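# Set row C knobs to match row D

## Task

On the knob box, rotate each knob in row C until it points the same way as the knob in row D. Rows are lettered from the socket side, so row A is the one closest to the socket. Every other knob must still point at the mark it points at now when you finish. The row C settings count only if they stay put once the robot lets go.

## Robot and tools

Robot and frame. There are two arms, left_arm (on the robot's own left, +y side) and right_arm (-y side). Each has six revolute joints and a parallel gripper. All reported poses share one scene frame with its origin at table height above the centre of the robot's foot. +x points forward over the table, +y to the robot's left, +z up. The table begins at about x = +0.15 m. The arm bases sit at (+0.172, +0.285, +0.468) m for left_arm and (+0.172, -0.285, +0.468) m for right_arm. The gripper fingers extend along its +z axis and close along its y axis. The reported end_effector_position is the pinch point between the pads, about 1 cm short of the fingertips. The printed hand position may be somewhat wrong, especially when the arm is stretched out.

Command row. Every moving command uses one row of 14 numbers, each in [-1, 1]. The row always covers both arms, even if only one moves: left_arm's 6 joint values and then its gripper opening, followed by the same 7 for right_arm. Joint order is waist, shoulder, elbow, wrist pitch, wrist yaw, wrist roll. Joint values are scaled offsets, not absolute angles. 1.0 equals 1.264 rad for the waist, 1.32 for the shoulder, 1.276 for the elbow, 1.83 for wrist pitch, 1.686 for wrist yaw and 2.022 for wrist roll.

The gripper value is absolute: +1 fully open, -1 closed. Between the ends, it targets that grip_measured reading. To hold something, command about 0.03 below grip_measured for a firm hold, or less than that for a lighter one.

Optionally, 12 more numbers from 0 to 1 can follow: stiffness scales for the six joints of left_arm, then the six of right_arm. Each scale stays in effect until it is rewritten.

Stated joint ranges, in radians: waist -2.880 to 2.880, shoulder 0.000 to 3.142, elbow 0.000 to 3.019, wrist pitch -1.693 to 1.571, wrist yaw -1.571 to 1.571, wrist roll -2.094 to 2.094. The true ends can differ by 0.019 rad either way. Asking a joint to go more than 0.019 rad outward past its range gets the action refused for both arms. If the first action of a call fails this check, the whole call is refused.

execute_actions(actions). This takes a list of actions, each up to 15 rows. Each row lasts one 1/30 s step, and the last row is held until the action's 15 steps are done. Offsets in every row are measured from the joint angles at the start of that action, not from the previous row. An empty list simply returns the current state and images.

move(target, speed, blocking). target is one 14-number row whose offsets are measured from the Joint positions in the last result that showed them. All joints follow paths that progress together, so the gripper moves along a curve. speed is in rad/s for the joint with the longest way to go: range 0.01 to 2, default 0.5. Paths last 0.5 to 10 s and do not slow down for obstacles. Faster moves, or targets set further past a contact, hit and press harder. With blocking=false the result comes back after 0.5 s. Until the move's end is reported, use wait or stop before sending any other motion. The result adds a 'move:' line giving the outcome (done, off_target, moving, held, fault), limits=held or limits=none, and each arm's joint furthest from its target.

wait(seconds) lets the scene run for 0 to 10 s with the last command held. stop brakes a running move; the arm needs room to brake. zoom_image(camera, region) shows a close-up of [x0, y0, x1, y1] pixels, at most 504x504, from cam_head_left or cam_head_right (896x504) or from cam_left_wrist or cam_right_wrist (504x504). read_manual only returns licence texts. finished_scene(scene) ends the scene for good and reports success.

Motion limits. Joint targets are kept within a fixed lead of the measured angle: 0.264 waist, 0.32 shoulder, 0.276 elbow, 0.33 wrist pitch, 0.186 wrist yaw, 0.522 wrist roll (rad). Targets are also scaled back so the gripper never aims more than 70 mm from where it is. Big changes therefore take several actions, and any part left unfinished must be sent again. Zero offsets can let an arm sag. To correct this, command back to the wanted angles in the first call of a reply.

Results. The state line gives each gripper's position in metres and its orientation as quat_wxyz. Joint positions and Joint velocities list six joints per arm, then the finger gap (0.094 m when fully open). Joint targets shows where the joints are currently being driven. Action results also include step readings, with HELD marking steps that were blocked. 'joint sent to its limit' means a joint was stopped at its end. 'joint command not followed' means a clearance check changed the targets. MOTOR HOT warns from 85 °C; at 100 °C the arm drops and an OVER-TEMPERATURE FAULT line appears. The torque readings include offsets and noise.

The robot keeps holding your last command while you think. Avoid collisions between the arms, pressing too hard, dropping or knocking anything off the table, and slamming into things. Release the knobs before finishing so that they stay in place without the robot.

Each tool is called after "Request:" by a JSON object that holds its "op" and its "data", one argument or row to a line.

## Session

Request:
{"op": "execute_actions", "data": {
  "actions": []
}}

Scene clock: 0.00 s.
left_arm: end_effector_position=(+0.8114, +0.3701, +0.3465) grip_measured=+1.000 end_effector_quat_wxyz=(+0.092, +0.832, -0.501, +0.218) | right_arm: end_effector_position=(+0.3027, -0.4249, +0.2004) grip_measured=+1.000 end_effector_quat_wxyz=(-0.266, +0.537, +0.773, +0.207)
Joint positions: left_arm=[ 1.325  0.91   1.169 -0.606  0.229 -1.823  0.094] | right_arm=[ 0.945  1.455  0.55  -0.536 -0.757 -0.01   0.094]
Joint velocities: left_arm=[ 0.005 -0.005 -0.012  0.007 -0.066  0.022  0.   ] | right_arm=[ 0.005 -0.015 -0.017 -0.002  0.037 -0.095  0.   ]
Joint torques (N m, as the arm reports them, + toward a larger angle): no reading
Joint targets: left_arm=[1.325 0.918 1.184 -0.606 0.229 -1.823] | right_arm=[0.942 1.449 0.541 -0.540 -0.757 -0.010]
Joint stiffness scale: left_arm=[1. 1. 1. 1. 1. 1.] | right_arm=[1. 1. 1. 1. 1. 1.]
camera_calibration (this result's frames):
cam_left_wrist: T_world_to_cam=[[0.874635, 0.480752, 0.0623754, -0.910291], [0.172111, -0.428224, 0.887131, -0.283261], [0.4532, -0.765181, -0.457283, 0.197266], [0, 0, 0, 1]] pos_world=[0.755523, 0.467269, 0.398276]
cam_right_wrist: T_world_to_cam=[[-0.943709, -0.326897, -0.0505087, 0.159612], [-0.131033, 0.229251, 0.964507, -0.0500521], [-0.303715, 0.916833, -0.259181, 0.654622], [0, 0, 0, 1]] pos_world=[0.342887, -0.536528, 0.226003]

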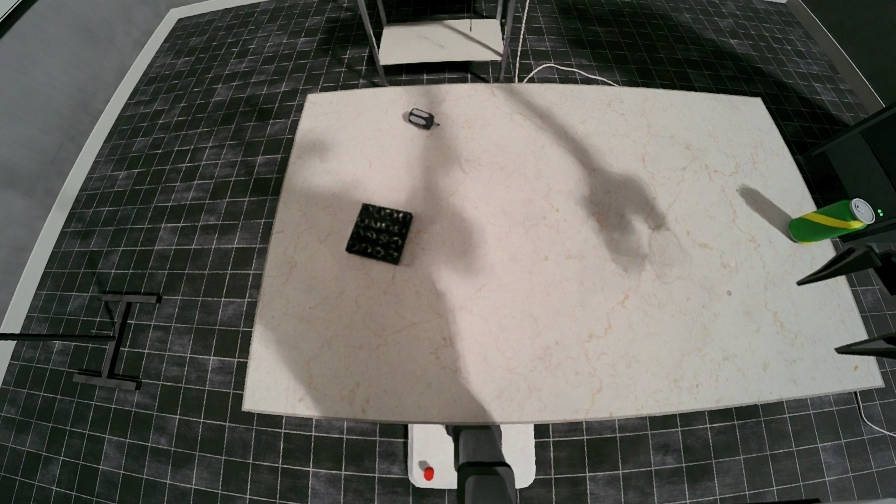

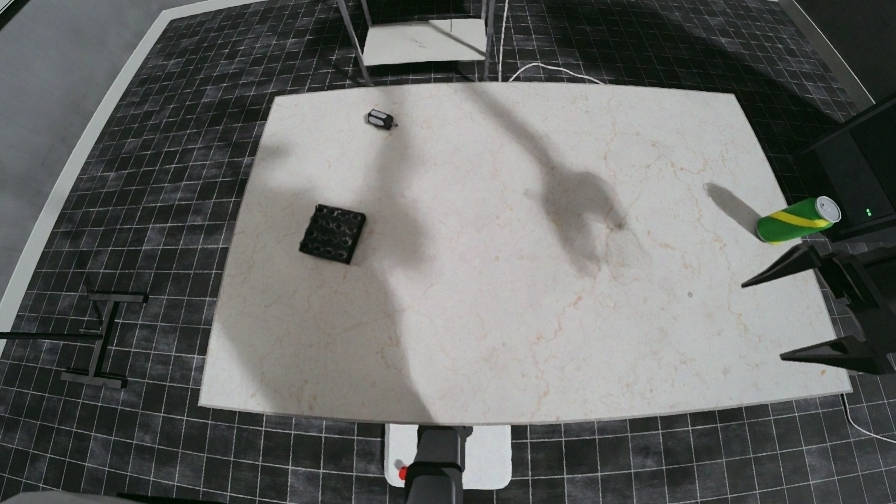

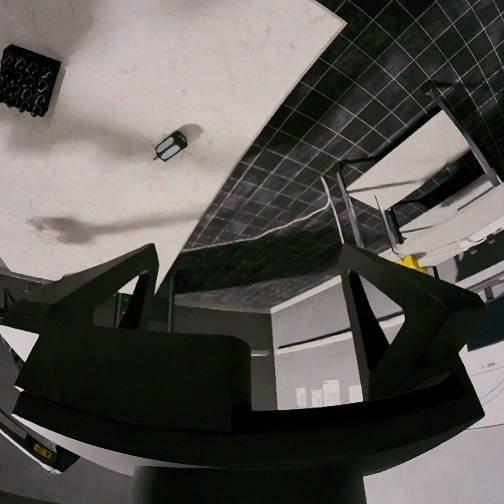

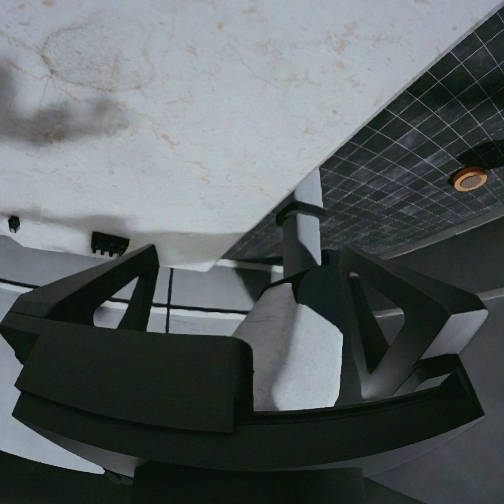

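Request:
{"op": "move", "data": {
  "target": [-0.22,0.644,-0.583,0.743,-0.402,0.9,-0.57,0,0,0,0,0,0,1],
  "speed": 1
}}

Request:
{"op": "zoom_image", "data": {
  "camera": "cam_left_wrist",
  "region": [126,0,378,252]
}}

Scene clock: 7.23 s.
left_arm: end_effector_position=(+0.4218, +0.2110, +0.0953) grip_measured=-0.568 end_effector_quat_wxyz=(+0.003, -0.054, +0.999, +0.001) | right_arm: end_effector_position=(+0.3027, -0.4249, +0.2004) grip_measured=+1.000 end_effector_quat_wxyz=(-0.266, +0.537, +0.773, +0.207)
Joint positions: left_arm=[ 1.055  1.757  0.445  0.741 -0.445 -0.019  0.02 ] | right_arm=[ 0.945  1.455  0.55  -0.536 -0.757 -0.01   0.094]
Joint velocities: left_arm=[ 0.005 -0.015 -0.017 -0.007  0.081 -0.022  0.   ] | right_arm=[-0.005 -0.024 -0.007  0.007 -0.066  0.007  0.   ]
Joint torques (N m, as the arm reports them, + toward a larger angle): left_arm=[ -5.99 -10.91  -6.36   1.07  -0.13   0.06] | right_arm=[-4.21 -6.27 -2.37 -0.46 -0.02 -0.04]
Joint targets: left_arm=[1.047 1.761 0.425 0.754 -0.449 -0.003] | right_arm=[0.945 1.455 0.550 -0.536 -0.757 -0.010]
Joint stiffness scale: left_arm=[1. 1. 1. 1. 1. 1.] | right_arm=[1. 1. 1. 1. 1. 1.]
move: done; limits=none; left_arm: farthest joint: the elbow, 0.020 radians from its target (0.744 radians at the start); right_arm: farthest joint: the waist, 0.000 radians from its target (0.000 radians at the start)
camera_calibration (this result's frames):
cam_left_wrist: T_world_to_cam=[[0.109345, -0.993993, -0.00460545, 0.163], [-0.811659, -0.0919599, 0.576847, 0.312086], [-0.573805, -0.0593373, -0.816839, 0.45572], [0, 0, 0, 1]] pos_world=[0.496978, 0.217761, 0.192975]
cam_right_wrist: T_world_to_cam=[[-0.943709, -0.326897, -0.0505087, 0.159612], [-0.131033, 0.229251, 0.964507, -0.0500521], [-0.303715, 0.916833, -0.259181, 0.654622], [0, 0, 0, 1]] pos_world=[0.342887, -0.536528, 0.226003]

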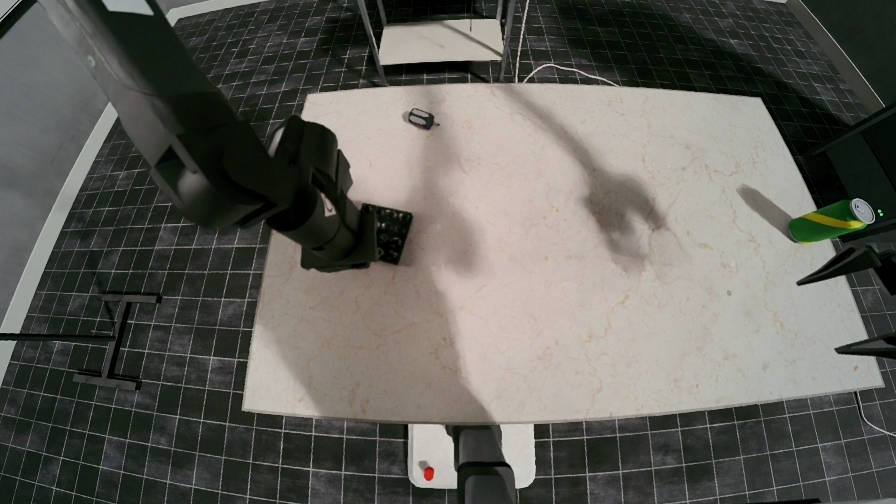

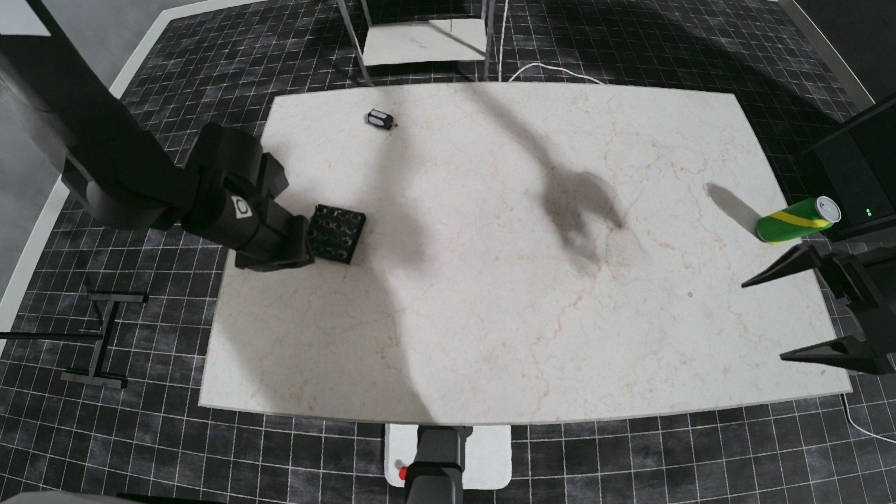

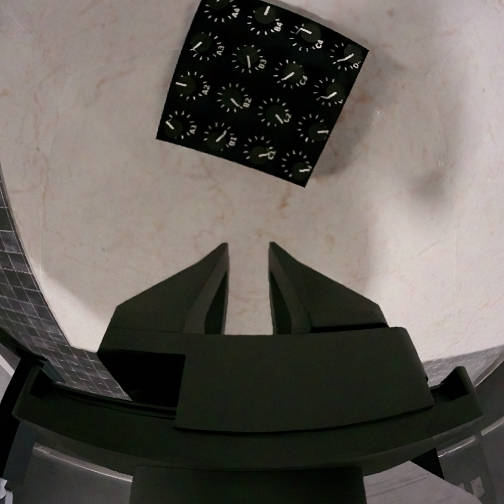

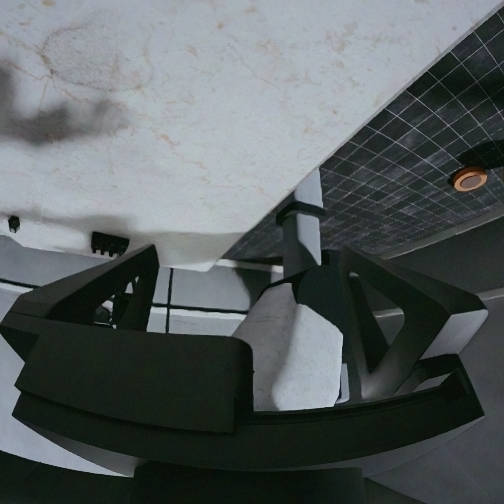

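Region (126, 0, 378, 252) of cam_left_wrist's 504x504 image, scaled by 2.000, with more detail than that image has.

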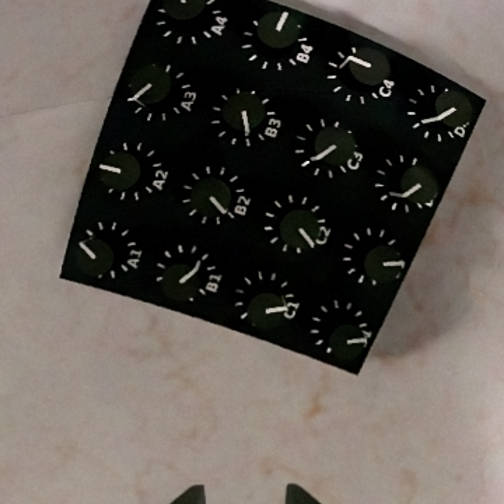

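Request:
{"op": "move", "data": {
  "target": [0.012,-0.033,0.145,-0.127,0.006,-0.98,-0.57,0,0,0,0,0,0,1],
  "speed": 1
}}

Scene clock: 16.23 s.
left_arm: end_effector_position=(+0.4836, +0.2005, +0.0644) grip_measured=-0.568 end_effector_quat_wxyz=(+0.002, +0.860, -0.510, +0.001) | right_arm: end_effector_position=(+0.3027, -0.4249, +0.2004) grip_measured=+1.000 end_effector_quat_wxyz=(-0.266, +0.537, +0.773, +0.207)
Joint positions: left_arm=[ 1.055  1.722  0.622  0.52  -0.439 -1.985  0.02 ] | right_arm=[ 0.945  1.455  0.55  -0.536 -0.757 -0.01   0.094]
Joint velocities: left_arm=[-0.005  0.005 -0.007  0.002 -0.037 -0.022 -0.001] | right_arm=[-0.005 -0.005  0.007  0.007  0.037 -0.022  0.   ]
Joint torques (N m, as the arm reports them, + toward a larger angle): left_arm=[ -4.4  -13.63  -2.94   0.03   0.16  -0.25] | right_arm=[-3.92 -6.61 -2.28 -0.37 -0.02 -0.04]
Joint targets: left_arm=[1.071 1.714 0.630 0.508 -0.434 -2.001] | right_arm=[0.945 1.455 0.550 -0.536 -0.757 -0.010]
Joint stiffness scale: left_arm=[1. 1. 1. 1. 1. 1.] | right_arm=[1. 1. 1. 1. 1. 1.]
move: done; limits=none; left_arm: farthest joint: the waist, 0.015 radians from its target (0.015 radians at the start); right_arm: farthest joint: the waist, 0.000 radians from its target (0.000 radians at the start)
camera_calibration (this result's frames):
cam_left_wrist: T_world_to_cam=[[0.876888, 0.480665, -0.00531604, -0.521144], [0.392653, -0.709859, 0.584742, -0.0798762], [0.277292, -0.514841, -0.811202, 0.144717], [0, 0, 0, 1]] pos_world=[0.448219, 0.268301, 0.161332]
cam_right_wrist: T_world_to_cam=[[-0.943709, -0.326897, -0.0505087, 0.159612], [-0.131033, 0.229251, 0.964507, -0.0500521], [-0.303715, 0.916833, -0.259181, 0.654622], [0, 0, 0, 1]] pos_world=[0.342887, -0.536528, 0.226003]

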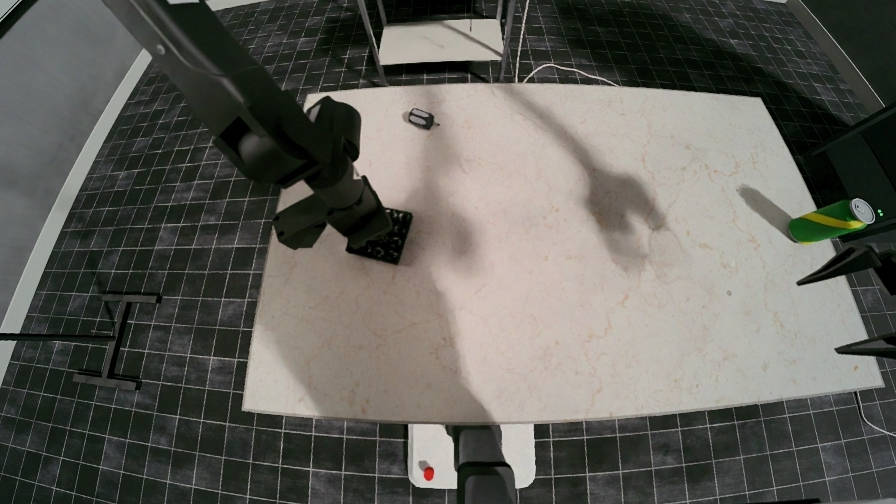

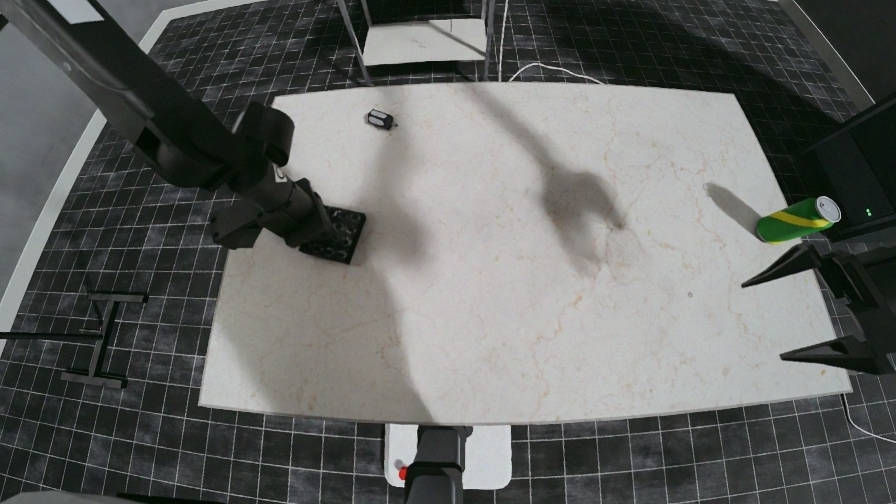

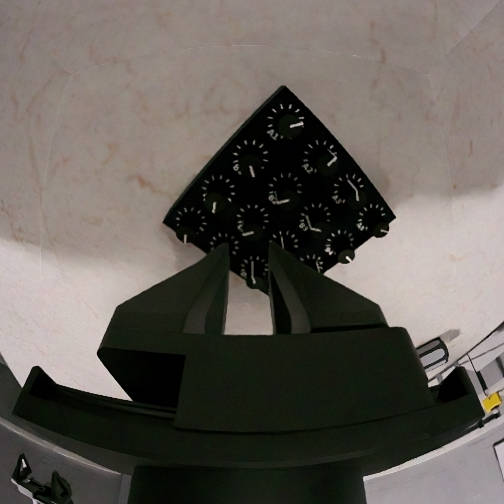

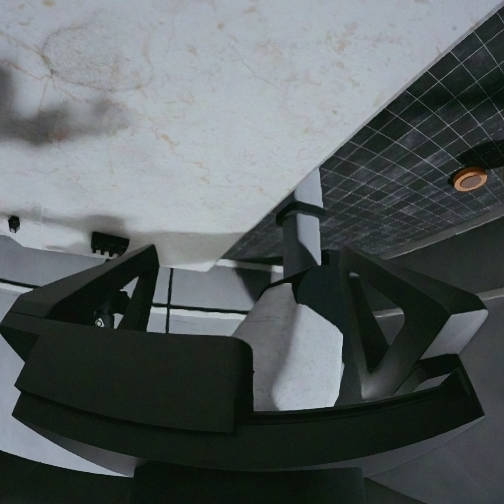

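Request:
{"op": "move", "data": {
  "target": [0.036,0.047,0.041,0.017,0.014,0,-0.57,0,0,0,0,0,0,1],
  "speed": 0.1
}}

Request:
{"op": "move", "data": {
  "target": [0.008,0.003,0.004,0.005,0,0,-0.85,0,0,0,0,0,0,1]
}}

Scene clock: 20.23 s.
left_arm: end_effector_position=(+0.4890, +0.2055, +0.0454) grip_measured=-0.568 end_effector_quat_wxyz=(-0.002, +0.866, -0.501, +0.003) | right_arm: end_effector_position=(+0.3027, -0.4249, +0.2004) grip_measured=+1.000 end_effector_quat_wxyz=(-0.266, +0.537, +0.773, +0.207)
Joint positions: left_arm=[ 1.084  1.764  0.663  0.538 -0.418 -1.986  0.02 ] | right_arm=[ 0.945  1.455  0.55  -0.536 -0.757 -0.01   0.094]
Joint velocities: left_arm=[-0.005 -0.015 -0.012 -0.022 -0.007  0.007 -0.001] | right_arm=[-0.005 -0.005  0.012 -0.007  0.022 -0.051  0.   ]
Joint torques (N m, as the arm reports them, + toward a larger angle): left_arm=[ -4.37 -11.42  -2.77   1.01   0.11  -0.09] | right_arm=[-4.26 -6.29 -2.27 -0.44 -0.01 -0.02]
Joint targets: left_arm=[1.101 1.783 0.674 0.551 -0.415 -1.985] | right_arm=[0.945 1.455 0.550 -0.536 -0.757 -0.010]
Joint stiffness scale: left_arm=[1. 1. 1. 1. 1. 1.] | right_arm=[1. 1. 1. 1. 1. 1.]
move: done; limits=none; left_arm: farthest joint: the shoulder, 0.020 radians from its target (0.063 radians at the start); right_arm: farthest joint: the waist, 0.000 radians from its target (0.000 radians at the start)
camera_calibration (this result's frames):
cam_left_wrist: T_world_to_cam=[[0.86628, 0.499541, 0.004301, -0.527447], [0.403126, -0.704115, 0.584561, -0.0736791], [0.295041, -0.50466, -0.811338, 0.119658], [0, 0, 0, 1]] pos_world=[0.451315, 0.27199, 0.142422]
cam_right_wrist: T_world_to_cam=[[-0.943709, -0.326897, -0.0505087, 0.159612], [-0.131033, 0.229251, 0.964507, -0.0500521], [-0.303715, 0.916833, -0.259181, 0.654622], [0, 0, 0, 1]] pos_world=[0.342887, -0.536528, 0.226003]

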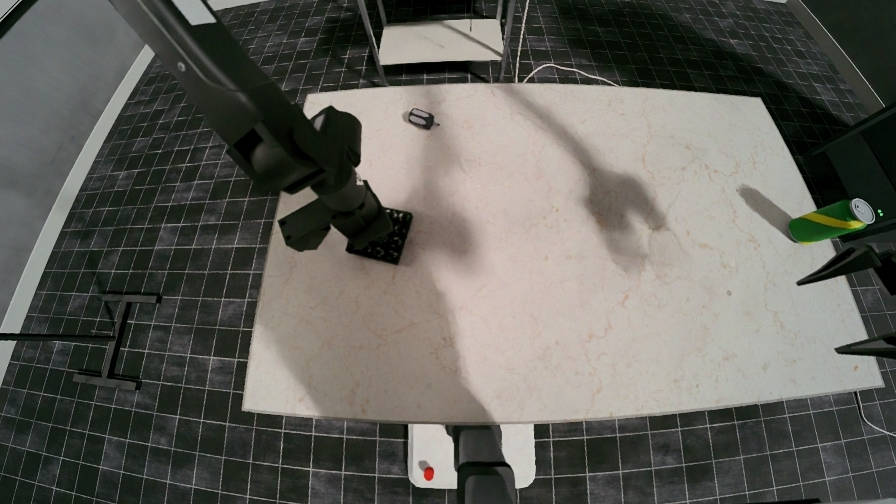

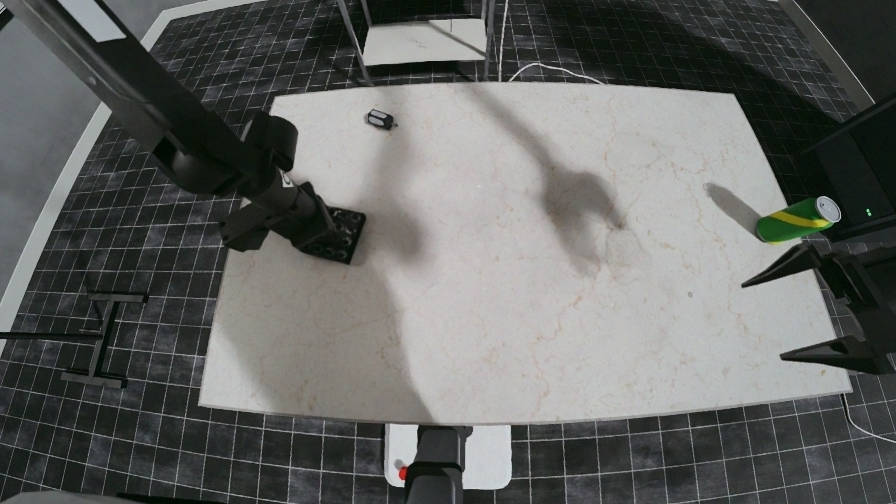

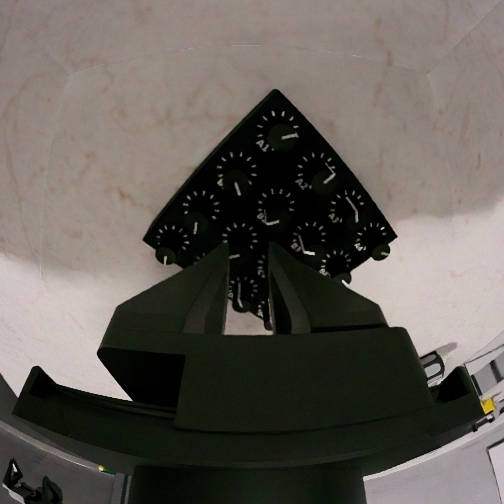

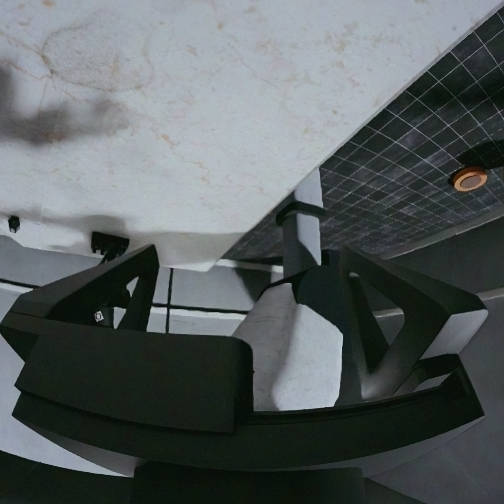

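Scene clock: 20.93 s.
left_arm: end_effector_position=(+0.4869, +0.2039, +0.0461) grip_measured=-0.848 end_effector_quat_wxyz=(+0.001, +0.865, -0.502, +0.003) | right_arm: end_effector_position=(+0.3027, -0.4249, +0.2004) grip_measured=+1.000 end_effector_quat_wxyz=(-0.266, +0.537, +0.773, +0.207)
Joint positions: left_arm=[ 1.083  1.765  0.66   0.536 -0.415 -1.986  0.007] | right_arm=[ 0.945  1.455  0.55  -0.536 -0.757 -0.01   0.094]
Joint velocities: left_arm=[-0.005  0.005  0.012  0.002 -0.051 -0.007 -0.001] | right_arm=[-0.015 -0.005 -0.002  0.012  0.022  0.007  0.   ]
Joint torques (N m, as the arm reports them, + toward a larger angle): left_arm=[ -4.86 -12.71  -3.05   0.95  -0.18  -0.09] | right_arm=[-4.03 -6.7  -2.33 -0.4  -0.01 -0.02]
Joint targets: left_arm=[1.094 1.768 0.668 0.547 -0.418 -1.986] | right_arm=[0.945 1.455 0.550 -0.536 -0.757 -0.010]
Joint stiffness scale: left_arm=[1. 1. 1. 1. 1. 1.] | right_arm=[1. 1. 1. 1. 1. 1.]
move: done; limits=none; left_arm: farthest joint: the waist, 0.012 radians from its target (0.010 radians at the start); right_arm: farthest joint: the waist, 0.000 radians from its target (0.000 radians at the start)
camera_calibration (this result's frames):
cam_left_wrist: T_world_to_cam=[[0.867847, 0.496829, -0.00181214, -0.524765], [0.40321, -0.702177, 0.58683, -0.0749079], [0.290281, -0.510009, -0.809708, 0.123309], [0, 0, 0, 1]] pos_world=[0.449825, 0.271009, 0.142852]
cam_right_wrist: T_world_to_cam=[[-0.943709, -0.326897, -0.0505087, 0.159612], [-0.131033, 0.229251, 0.964507, -0.0500521], [-0.303715, 0.916833, -0.259181, 0.654622], [0, 0, 0, 1]] pos_world=[0.342887, -0.536528, 0.226003]

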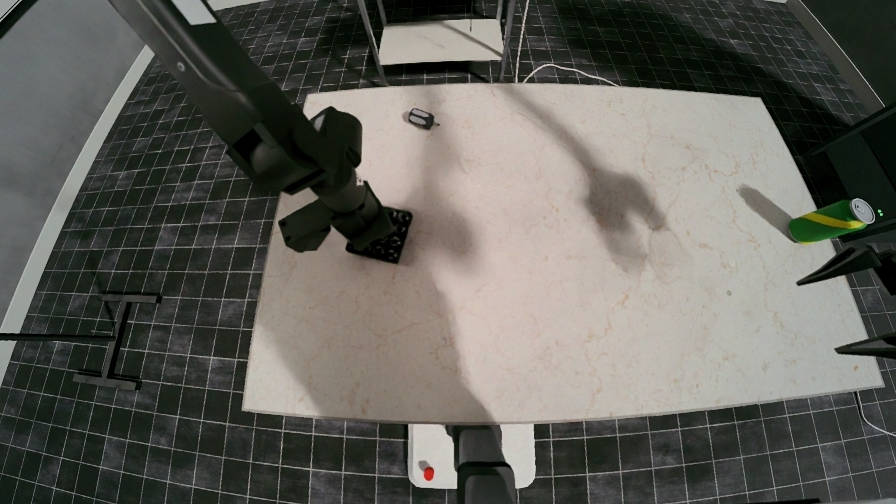

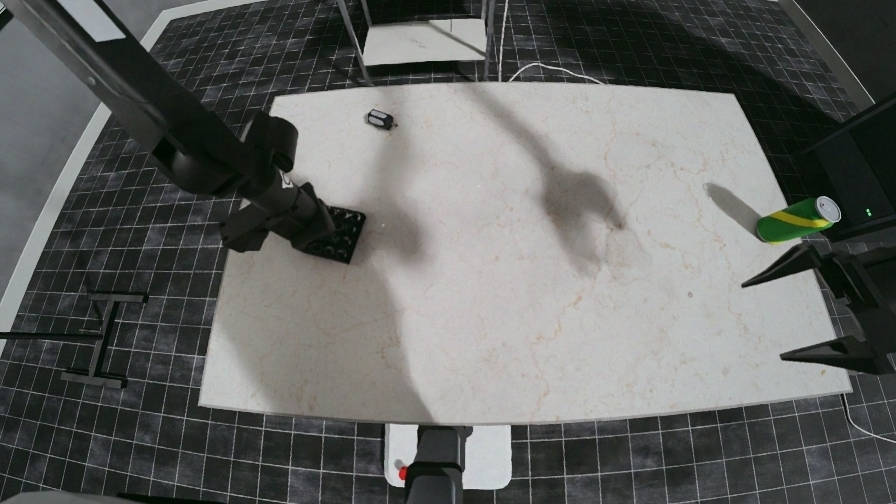

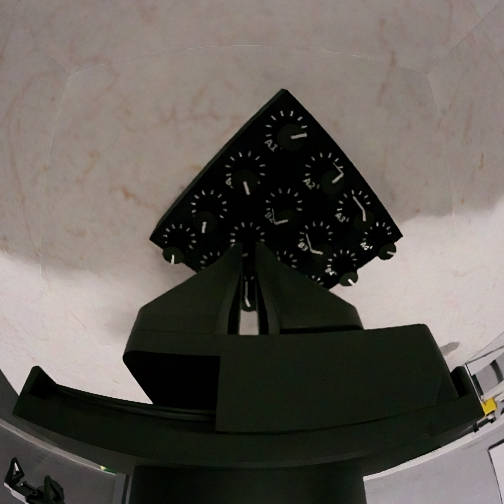

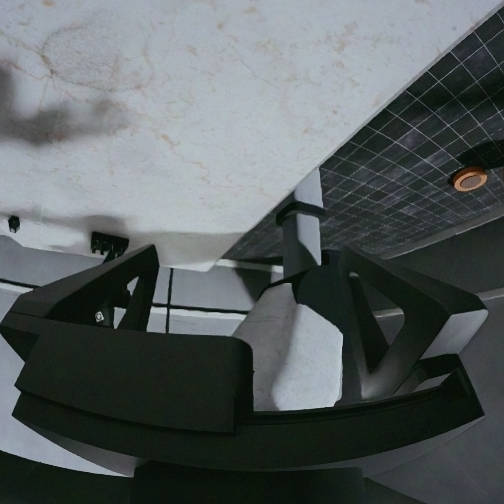

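Request:
{"op": "move", "data": {
  "target": [0.008,0.003,0.004,0.005,0,0,-0.57,0,0,0,0,0,0,1]
}}

Request:
{"op": "move", "data": {
  "target": [0.02,0.034,0.021,0.011,0.006,0,-0.57,0,0,0,0,0,0,1],
  "speed": 0.1
}}

Request:
{"op": "move", "data": {
  "target": [0.008,0.008,0.006,0.005,0,0,-0.85,0,0,0,0,0,0,1]
}}

Scene clock: 23.70 s.
left_arm: end_effector_position=(+0.4869, +0.2039, +0.0461) grip_measured=-0.572 end_effector_quat_wxyz=(+0.001, +0.865, -0.502, +0.003) | right_arm: end_effector_position=(+0.3027, -0.4249, +0.2004) grip_measured=+1.000 end_effector_quat_wxyz=(-0.266, +0.537, +0.773, +0.207)
Joint positions: left_arm=[ 1.083  1.765  0.66   0.536 -0.415 -1.986  0.02 ] | right_arm=[ 0.945  1.455  0.55  -0.536 -0.757 -0.01   0.094]
Joint velocities: left_arm=[ 0.005  0.005 -0.007 -0.027  0.007 -0.022 -0.001] | right_arm=[-0.015  0.005  0.007 -0.007  0.022 -0.007  0.   ]
Joint torques (N m, as the arm reports them, + toward a larger angle): left_arm=[ -5.09 -12.82  -3.34   0.83  -0.04  -0.1 ] | right_arm=[-3.81 -6.23 -2.33 -0.41 -0.01 -0.04]
Joint targets: left_arm=[1.093 1.769 0.665 0.546 -0.415 -1.986] | right_arm=[0.945 1.455 0.550 -0.536 -0.757 -0.010]
Joint stiffness scale: left_arm=[1. 1. 1. 1. 1. 1.] | right_arm=[1. 1. 1. 1. 1. 1.]
move: done; limits=none; left_arm: farthest joint: the waist, 0.011 radians from its target (0.011 radians at the start); right_arm: farthest joint: the waist, 0.000 radians from its target (0.000 radians at the start)
camera_calibration (this result's frames):
cam_left_wrist: T_world_to_cam=[[0.867847, 0.496829, -0.00181214, -0.524765], [0.40321, -0.702177, 0.58683, -0.0749079], [0.290281, -0.510009, -0.809708, 0.123309], [0, 0, 0, 1]] pos_world=[0.449825, 0.271009, 0.142852]
cam_right_wrist: T_world_to_cam=[[-0.943709, -0.326897, -0.0505087, 0.159612], [-0.131033, 0.229251, 0.964507, -0.0500521], [-0.303715, 0.916833, -0.259181, 0.654622], [0, 0, 0, 1]] pos_world=[0.342887, -0.536528, 0.226003]

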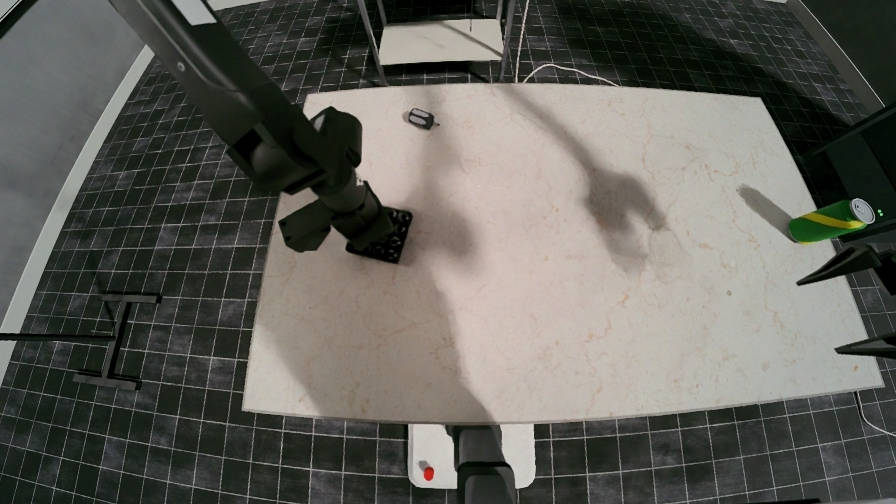

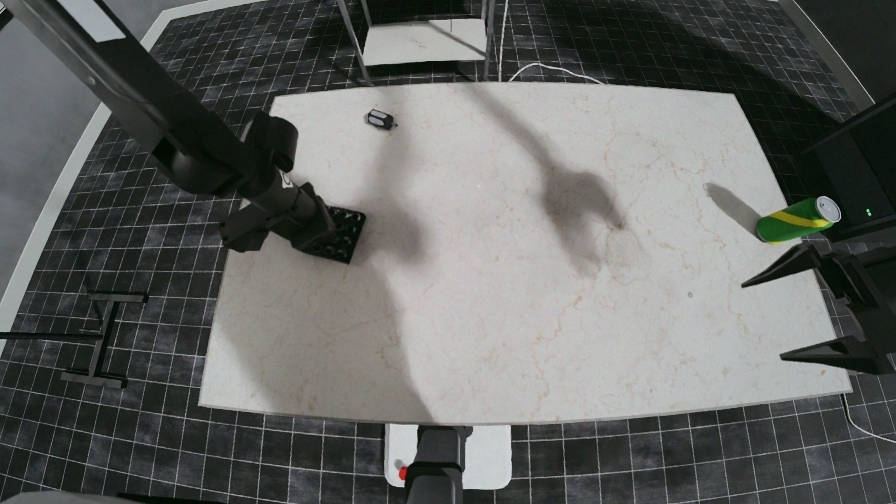

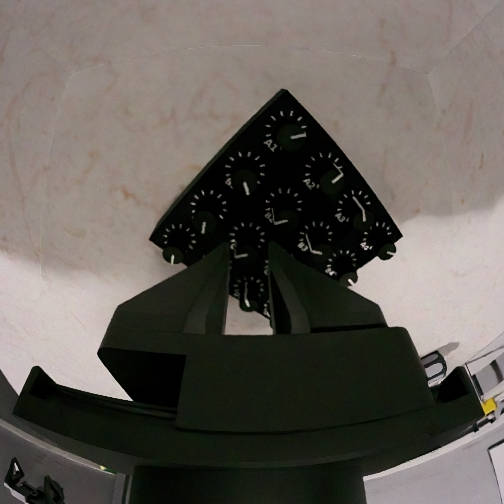

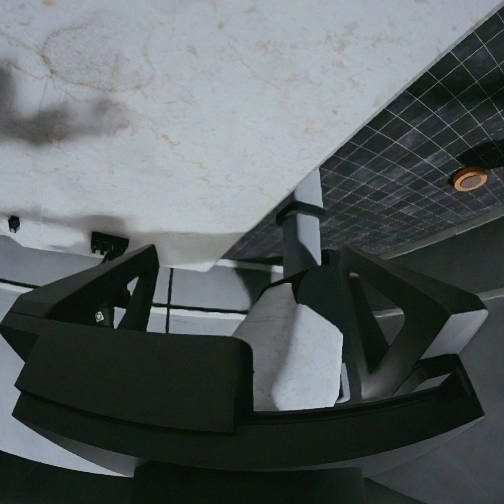

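Scene clock: 24.50 s.
left_arm: end_effector_position=(+0.4839, +0.2048, +0.0361) grip_measured=-0.572 end_effector_quat_wxyz=(+0.001, +0.866, -0.500, -0.000) | right_arm: end_effector_position=(+0.3027, -0.4249, +0.2004) grip_measured=+1.000 end_effector_quat_wxyz=(-0.266, +0.537, +0.773, +0.207)
Joint positions: left_arm=[ 1.094  1.794  0.678  0.544 -0.409 -1.986  0.02 ] | right_arm=[ 0.945  1.455  0.55  -0.536 -0.757 -0.01   0.094]
Joint velocities: left_arm=[-0.005 -0.015 -0.002  0.022 -0.022 -0.007 -0.001] | right_arm=[ 0.005 -0.015 -0.012 -0.022 -0.022  0.022  0.   ]
Joint torques (N m, as the arm reports them, + toward a larger angle): left_arm=[ -4.55 -11.48  -3.13   0.98   0.14  -0.1 ] | right_arm=[-4.14 -6.29 -2.26 -0.47 -0.01 -0.02]
Joint targets: left_arm=[1.108 1.810 0.687 0.556 -0.405 -1.986] | right_arm=[0.945 1.455 0.550 -0.536 -0.757 -0.010]
Joint stiffness scale: left_arm=[1. 1. 1. 1. 1. 1.] | right_arm=[1. 1. 1. 1. 1. 1.]
move: done; limits=none; left_arm: farthest joint: the shoulder, 0.016 radians from its target (0.045 radians at the start); right_arm: farthest joint: the waist, 0.000 radians from its target (0.000 radians at the start)
camera_calibration (this result's frames):
cam_left_wrist: T_world_to_cam=[[0.865695, 0.500541, -0.00553837, -0.522201], [0.409702, -0.702144, 0.582356, -0.0702107], [0.287604, -0.506412, -0.812915, 0.117251], [0, 0, 0, 1]] pos_world=[0.447111, 0.271462, 0.133311]
cam_right_wrist: T_world_to_cam=[[-0.943709, -0.326897, -0.0505087, 0.159612], [-0.131033, 0.229251, 0.964507, -0.0500521], [-0.303715, 0.916833, -0.259181, 0.654622], [0, 0, 0, 1]] pos_world=[0.342887, -0.536528, 0.226003]

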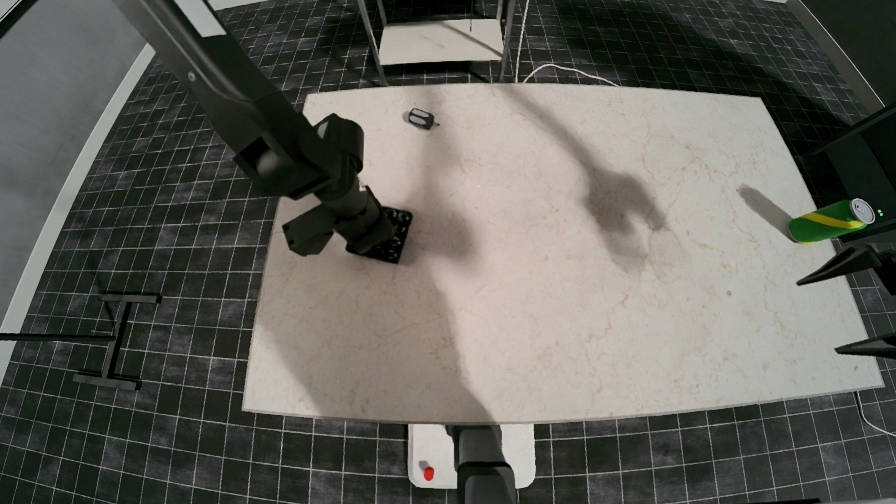

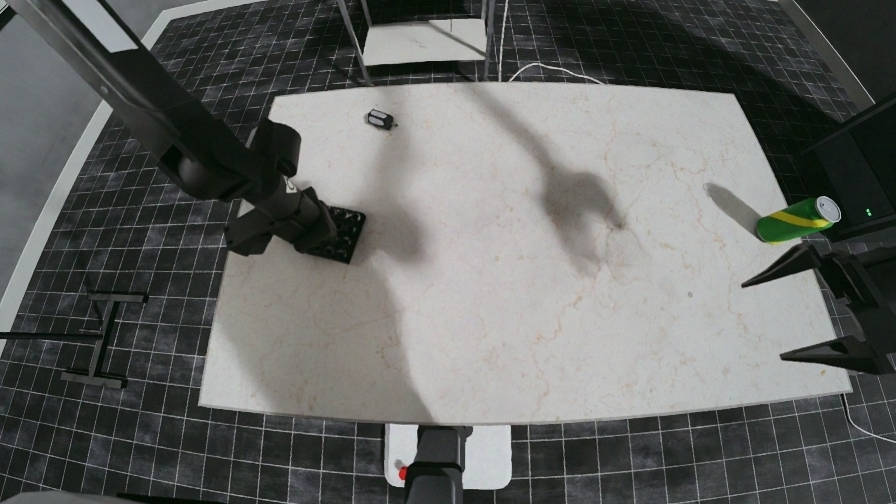

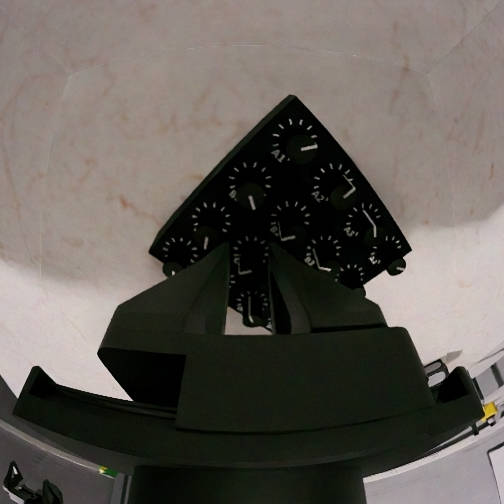

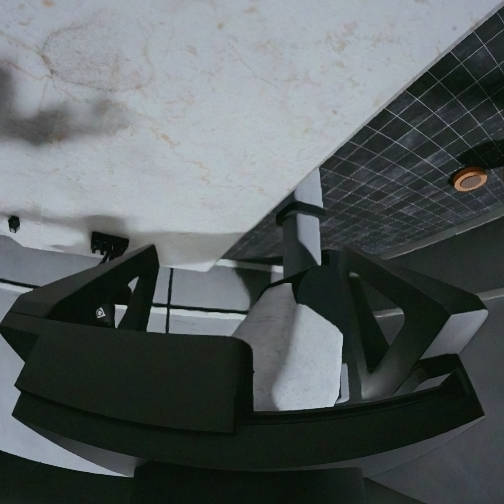

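Scene clock: 25.20 s.
left_arm: end_effector_position=(+0.4840, +0.2048, +0.0361) grip_measured=-0.795 end_effector_quat_wxyz=(+0.001, +0.866, -0.500, -0.000) | right_arm: end_effector_position=(+0.3027, -0.4249, +0.2004) grip_measured=+1.000 end_effector_quat_wxyz=(-0.266, +0.537, +0.773, +0.207)
Joint positions: left_arm=[ 1.094  1.794  0.678  0.545 -0.409 -1.986  0.01 ] | right_arm=[ 0.945  1.455  0.55  -0.536 -0.757 -0.01   0.094]
Joint velocities: left_arm=[-0.005 -0.005  0.002 -0.002 -0.022  0.007 -0.   ] | right_arm=[ 0.005  0.005  0.007 -0.002 -0.037 -0.022  0.   ]
Joint torques (N m, as the arm reports them, + toward a larger angle): left_arm=[ -4.76 -12.1   -3.25   0.85  -0.03  -0.1 ] | right_arm=[-3.81 -6.29 -2.27 -0.5  -0.02 -0.03]
Joint targets: left_arm=[1.104 1.805 0.686 0.554 -0.409 -1.986] | right_arm=[0.945 1.455 0.550 -0.536 -0.757 -0.010]
Joint stiffness scale: left_arm=[1. 1. 1. 1. 1. 1.] | right_arm=[1. 1. 1. 1. 1. 1.]
move: done; limits=none; left_arm: farthest joint: the waist, 0.010 radians from its target (0.010 radians at the start); right_arm: farthest joint: the waist, 0.000 radians from its target (0.000 radians at the start)
camera_calibration (this result's frames):
cam_left_wrist: T_world_to_cam=[[0.865621, 0.500674, -0.00506407, -0.522317], [0.409629, -0.702325, 0.582189, -0.0701131], [0.28793, -0.506029, -0.813038, 0.117034], [0, 0, 0, 1]] pos_world=[0.447151, 0.271491, 0.133327]
cam_right_wrist: T_world_to_cam=[[-0.943709, -0.326897, -0.0505087, 0.159612], [-0.131033, 0.229251, 0.964507, -0.0500521], [-0.303715, 0.916833, -0.259181, 0.654622], [0, 0, 0, 1]] pos_world=[0.342887, -0.536528, 0.226003]

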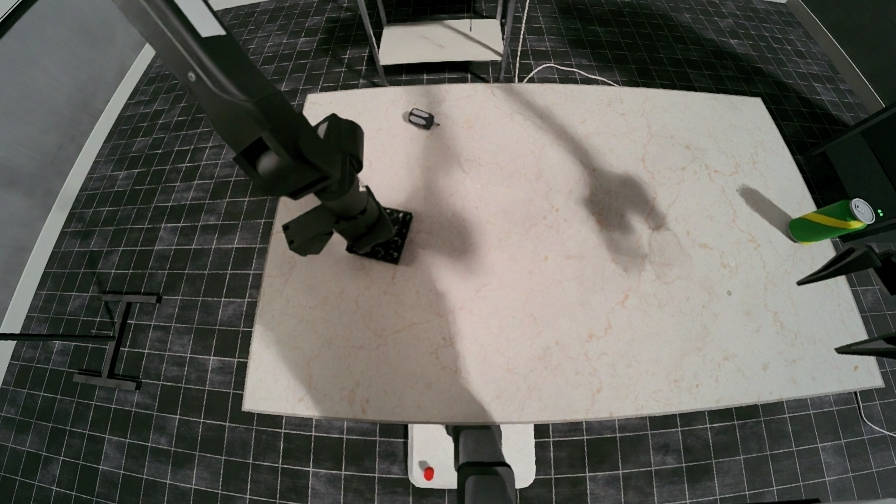

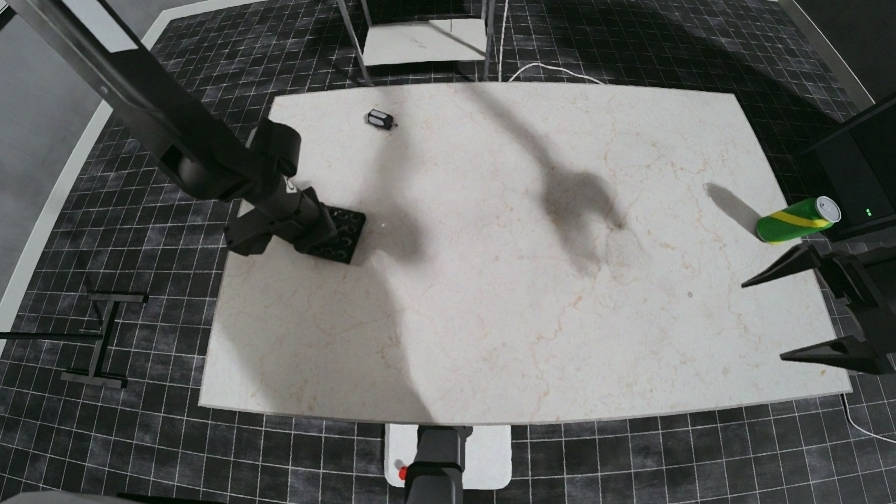

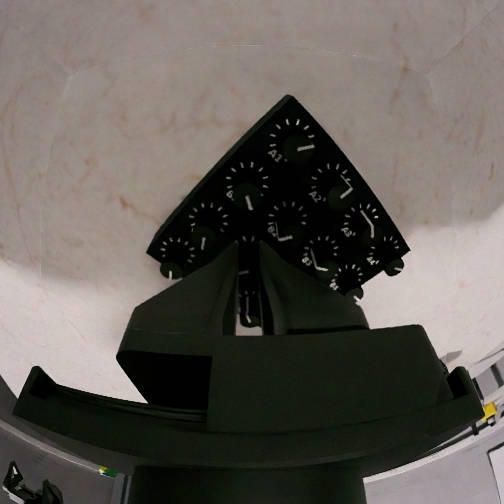

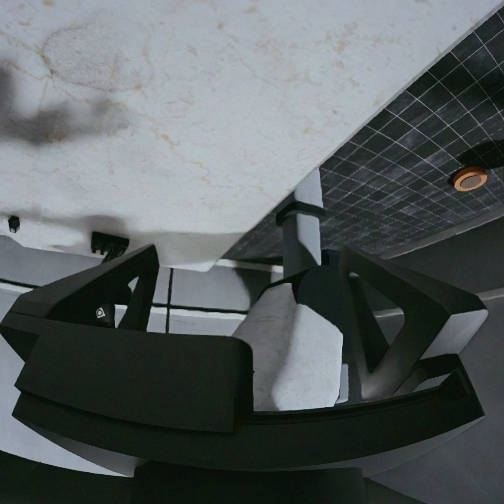

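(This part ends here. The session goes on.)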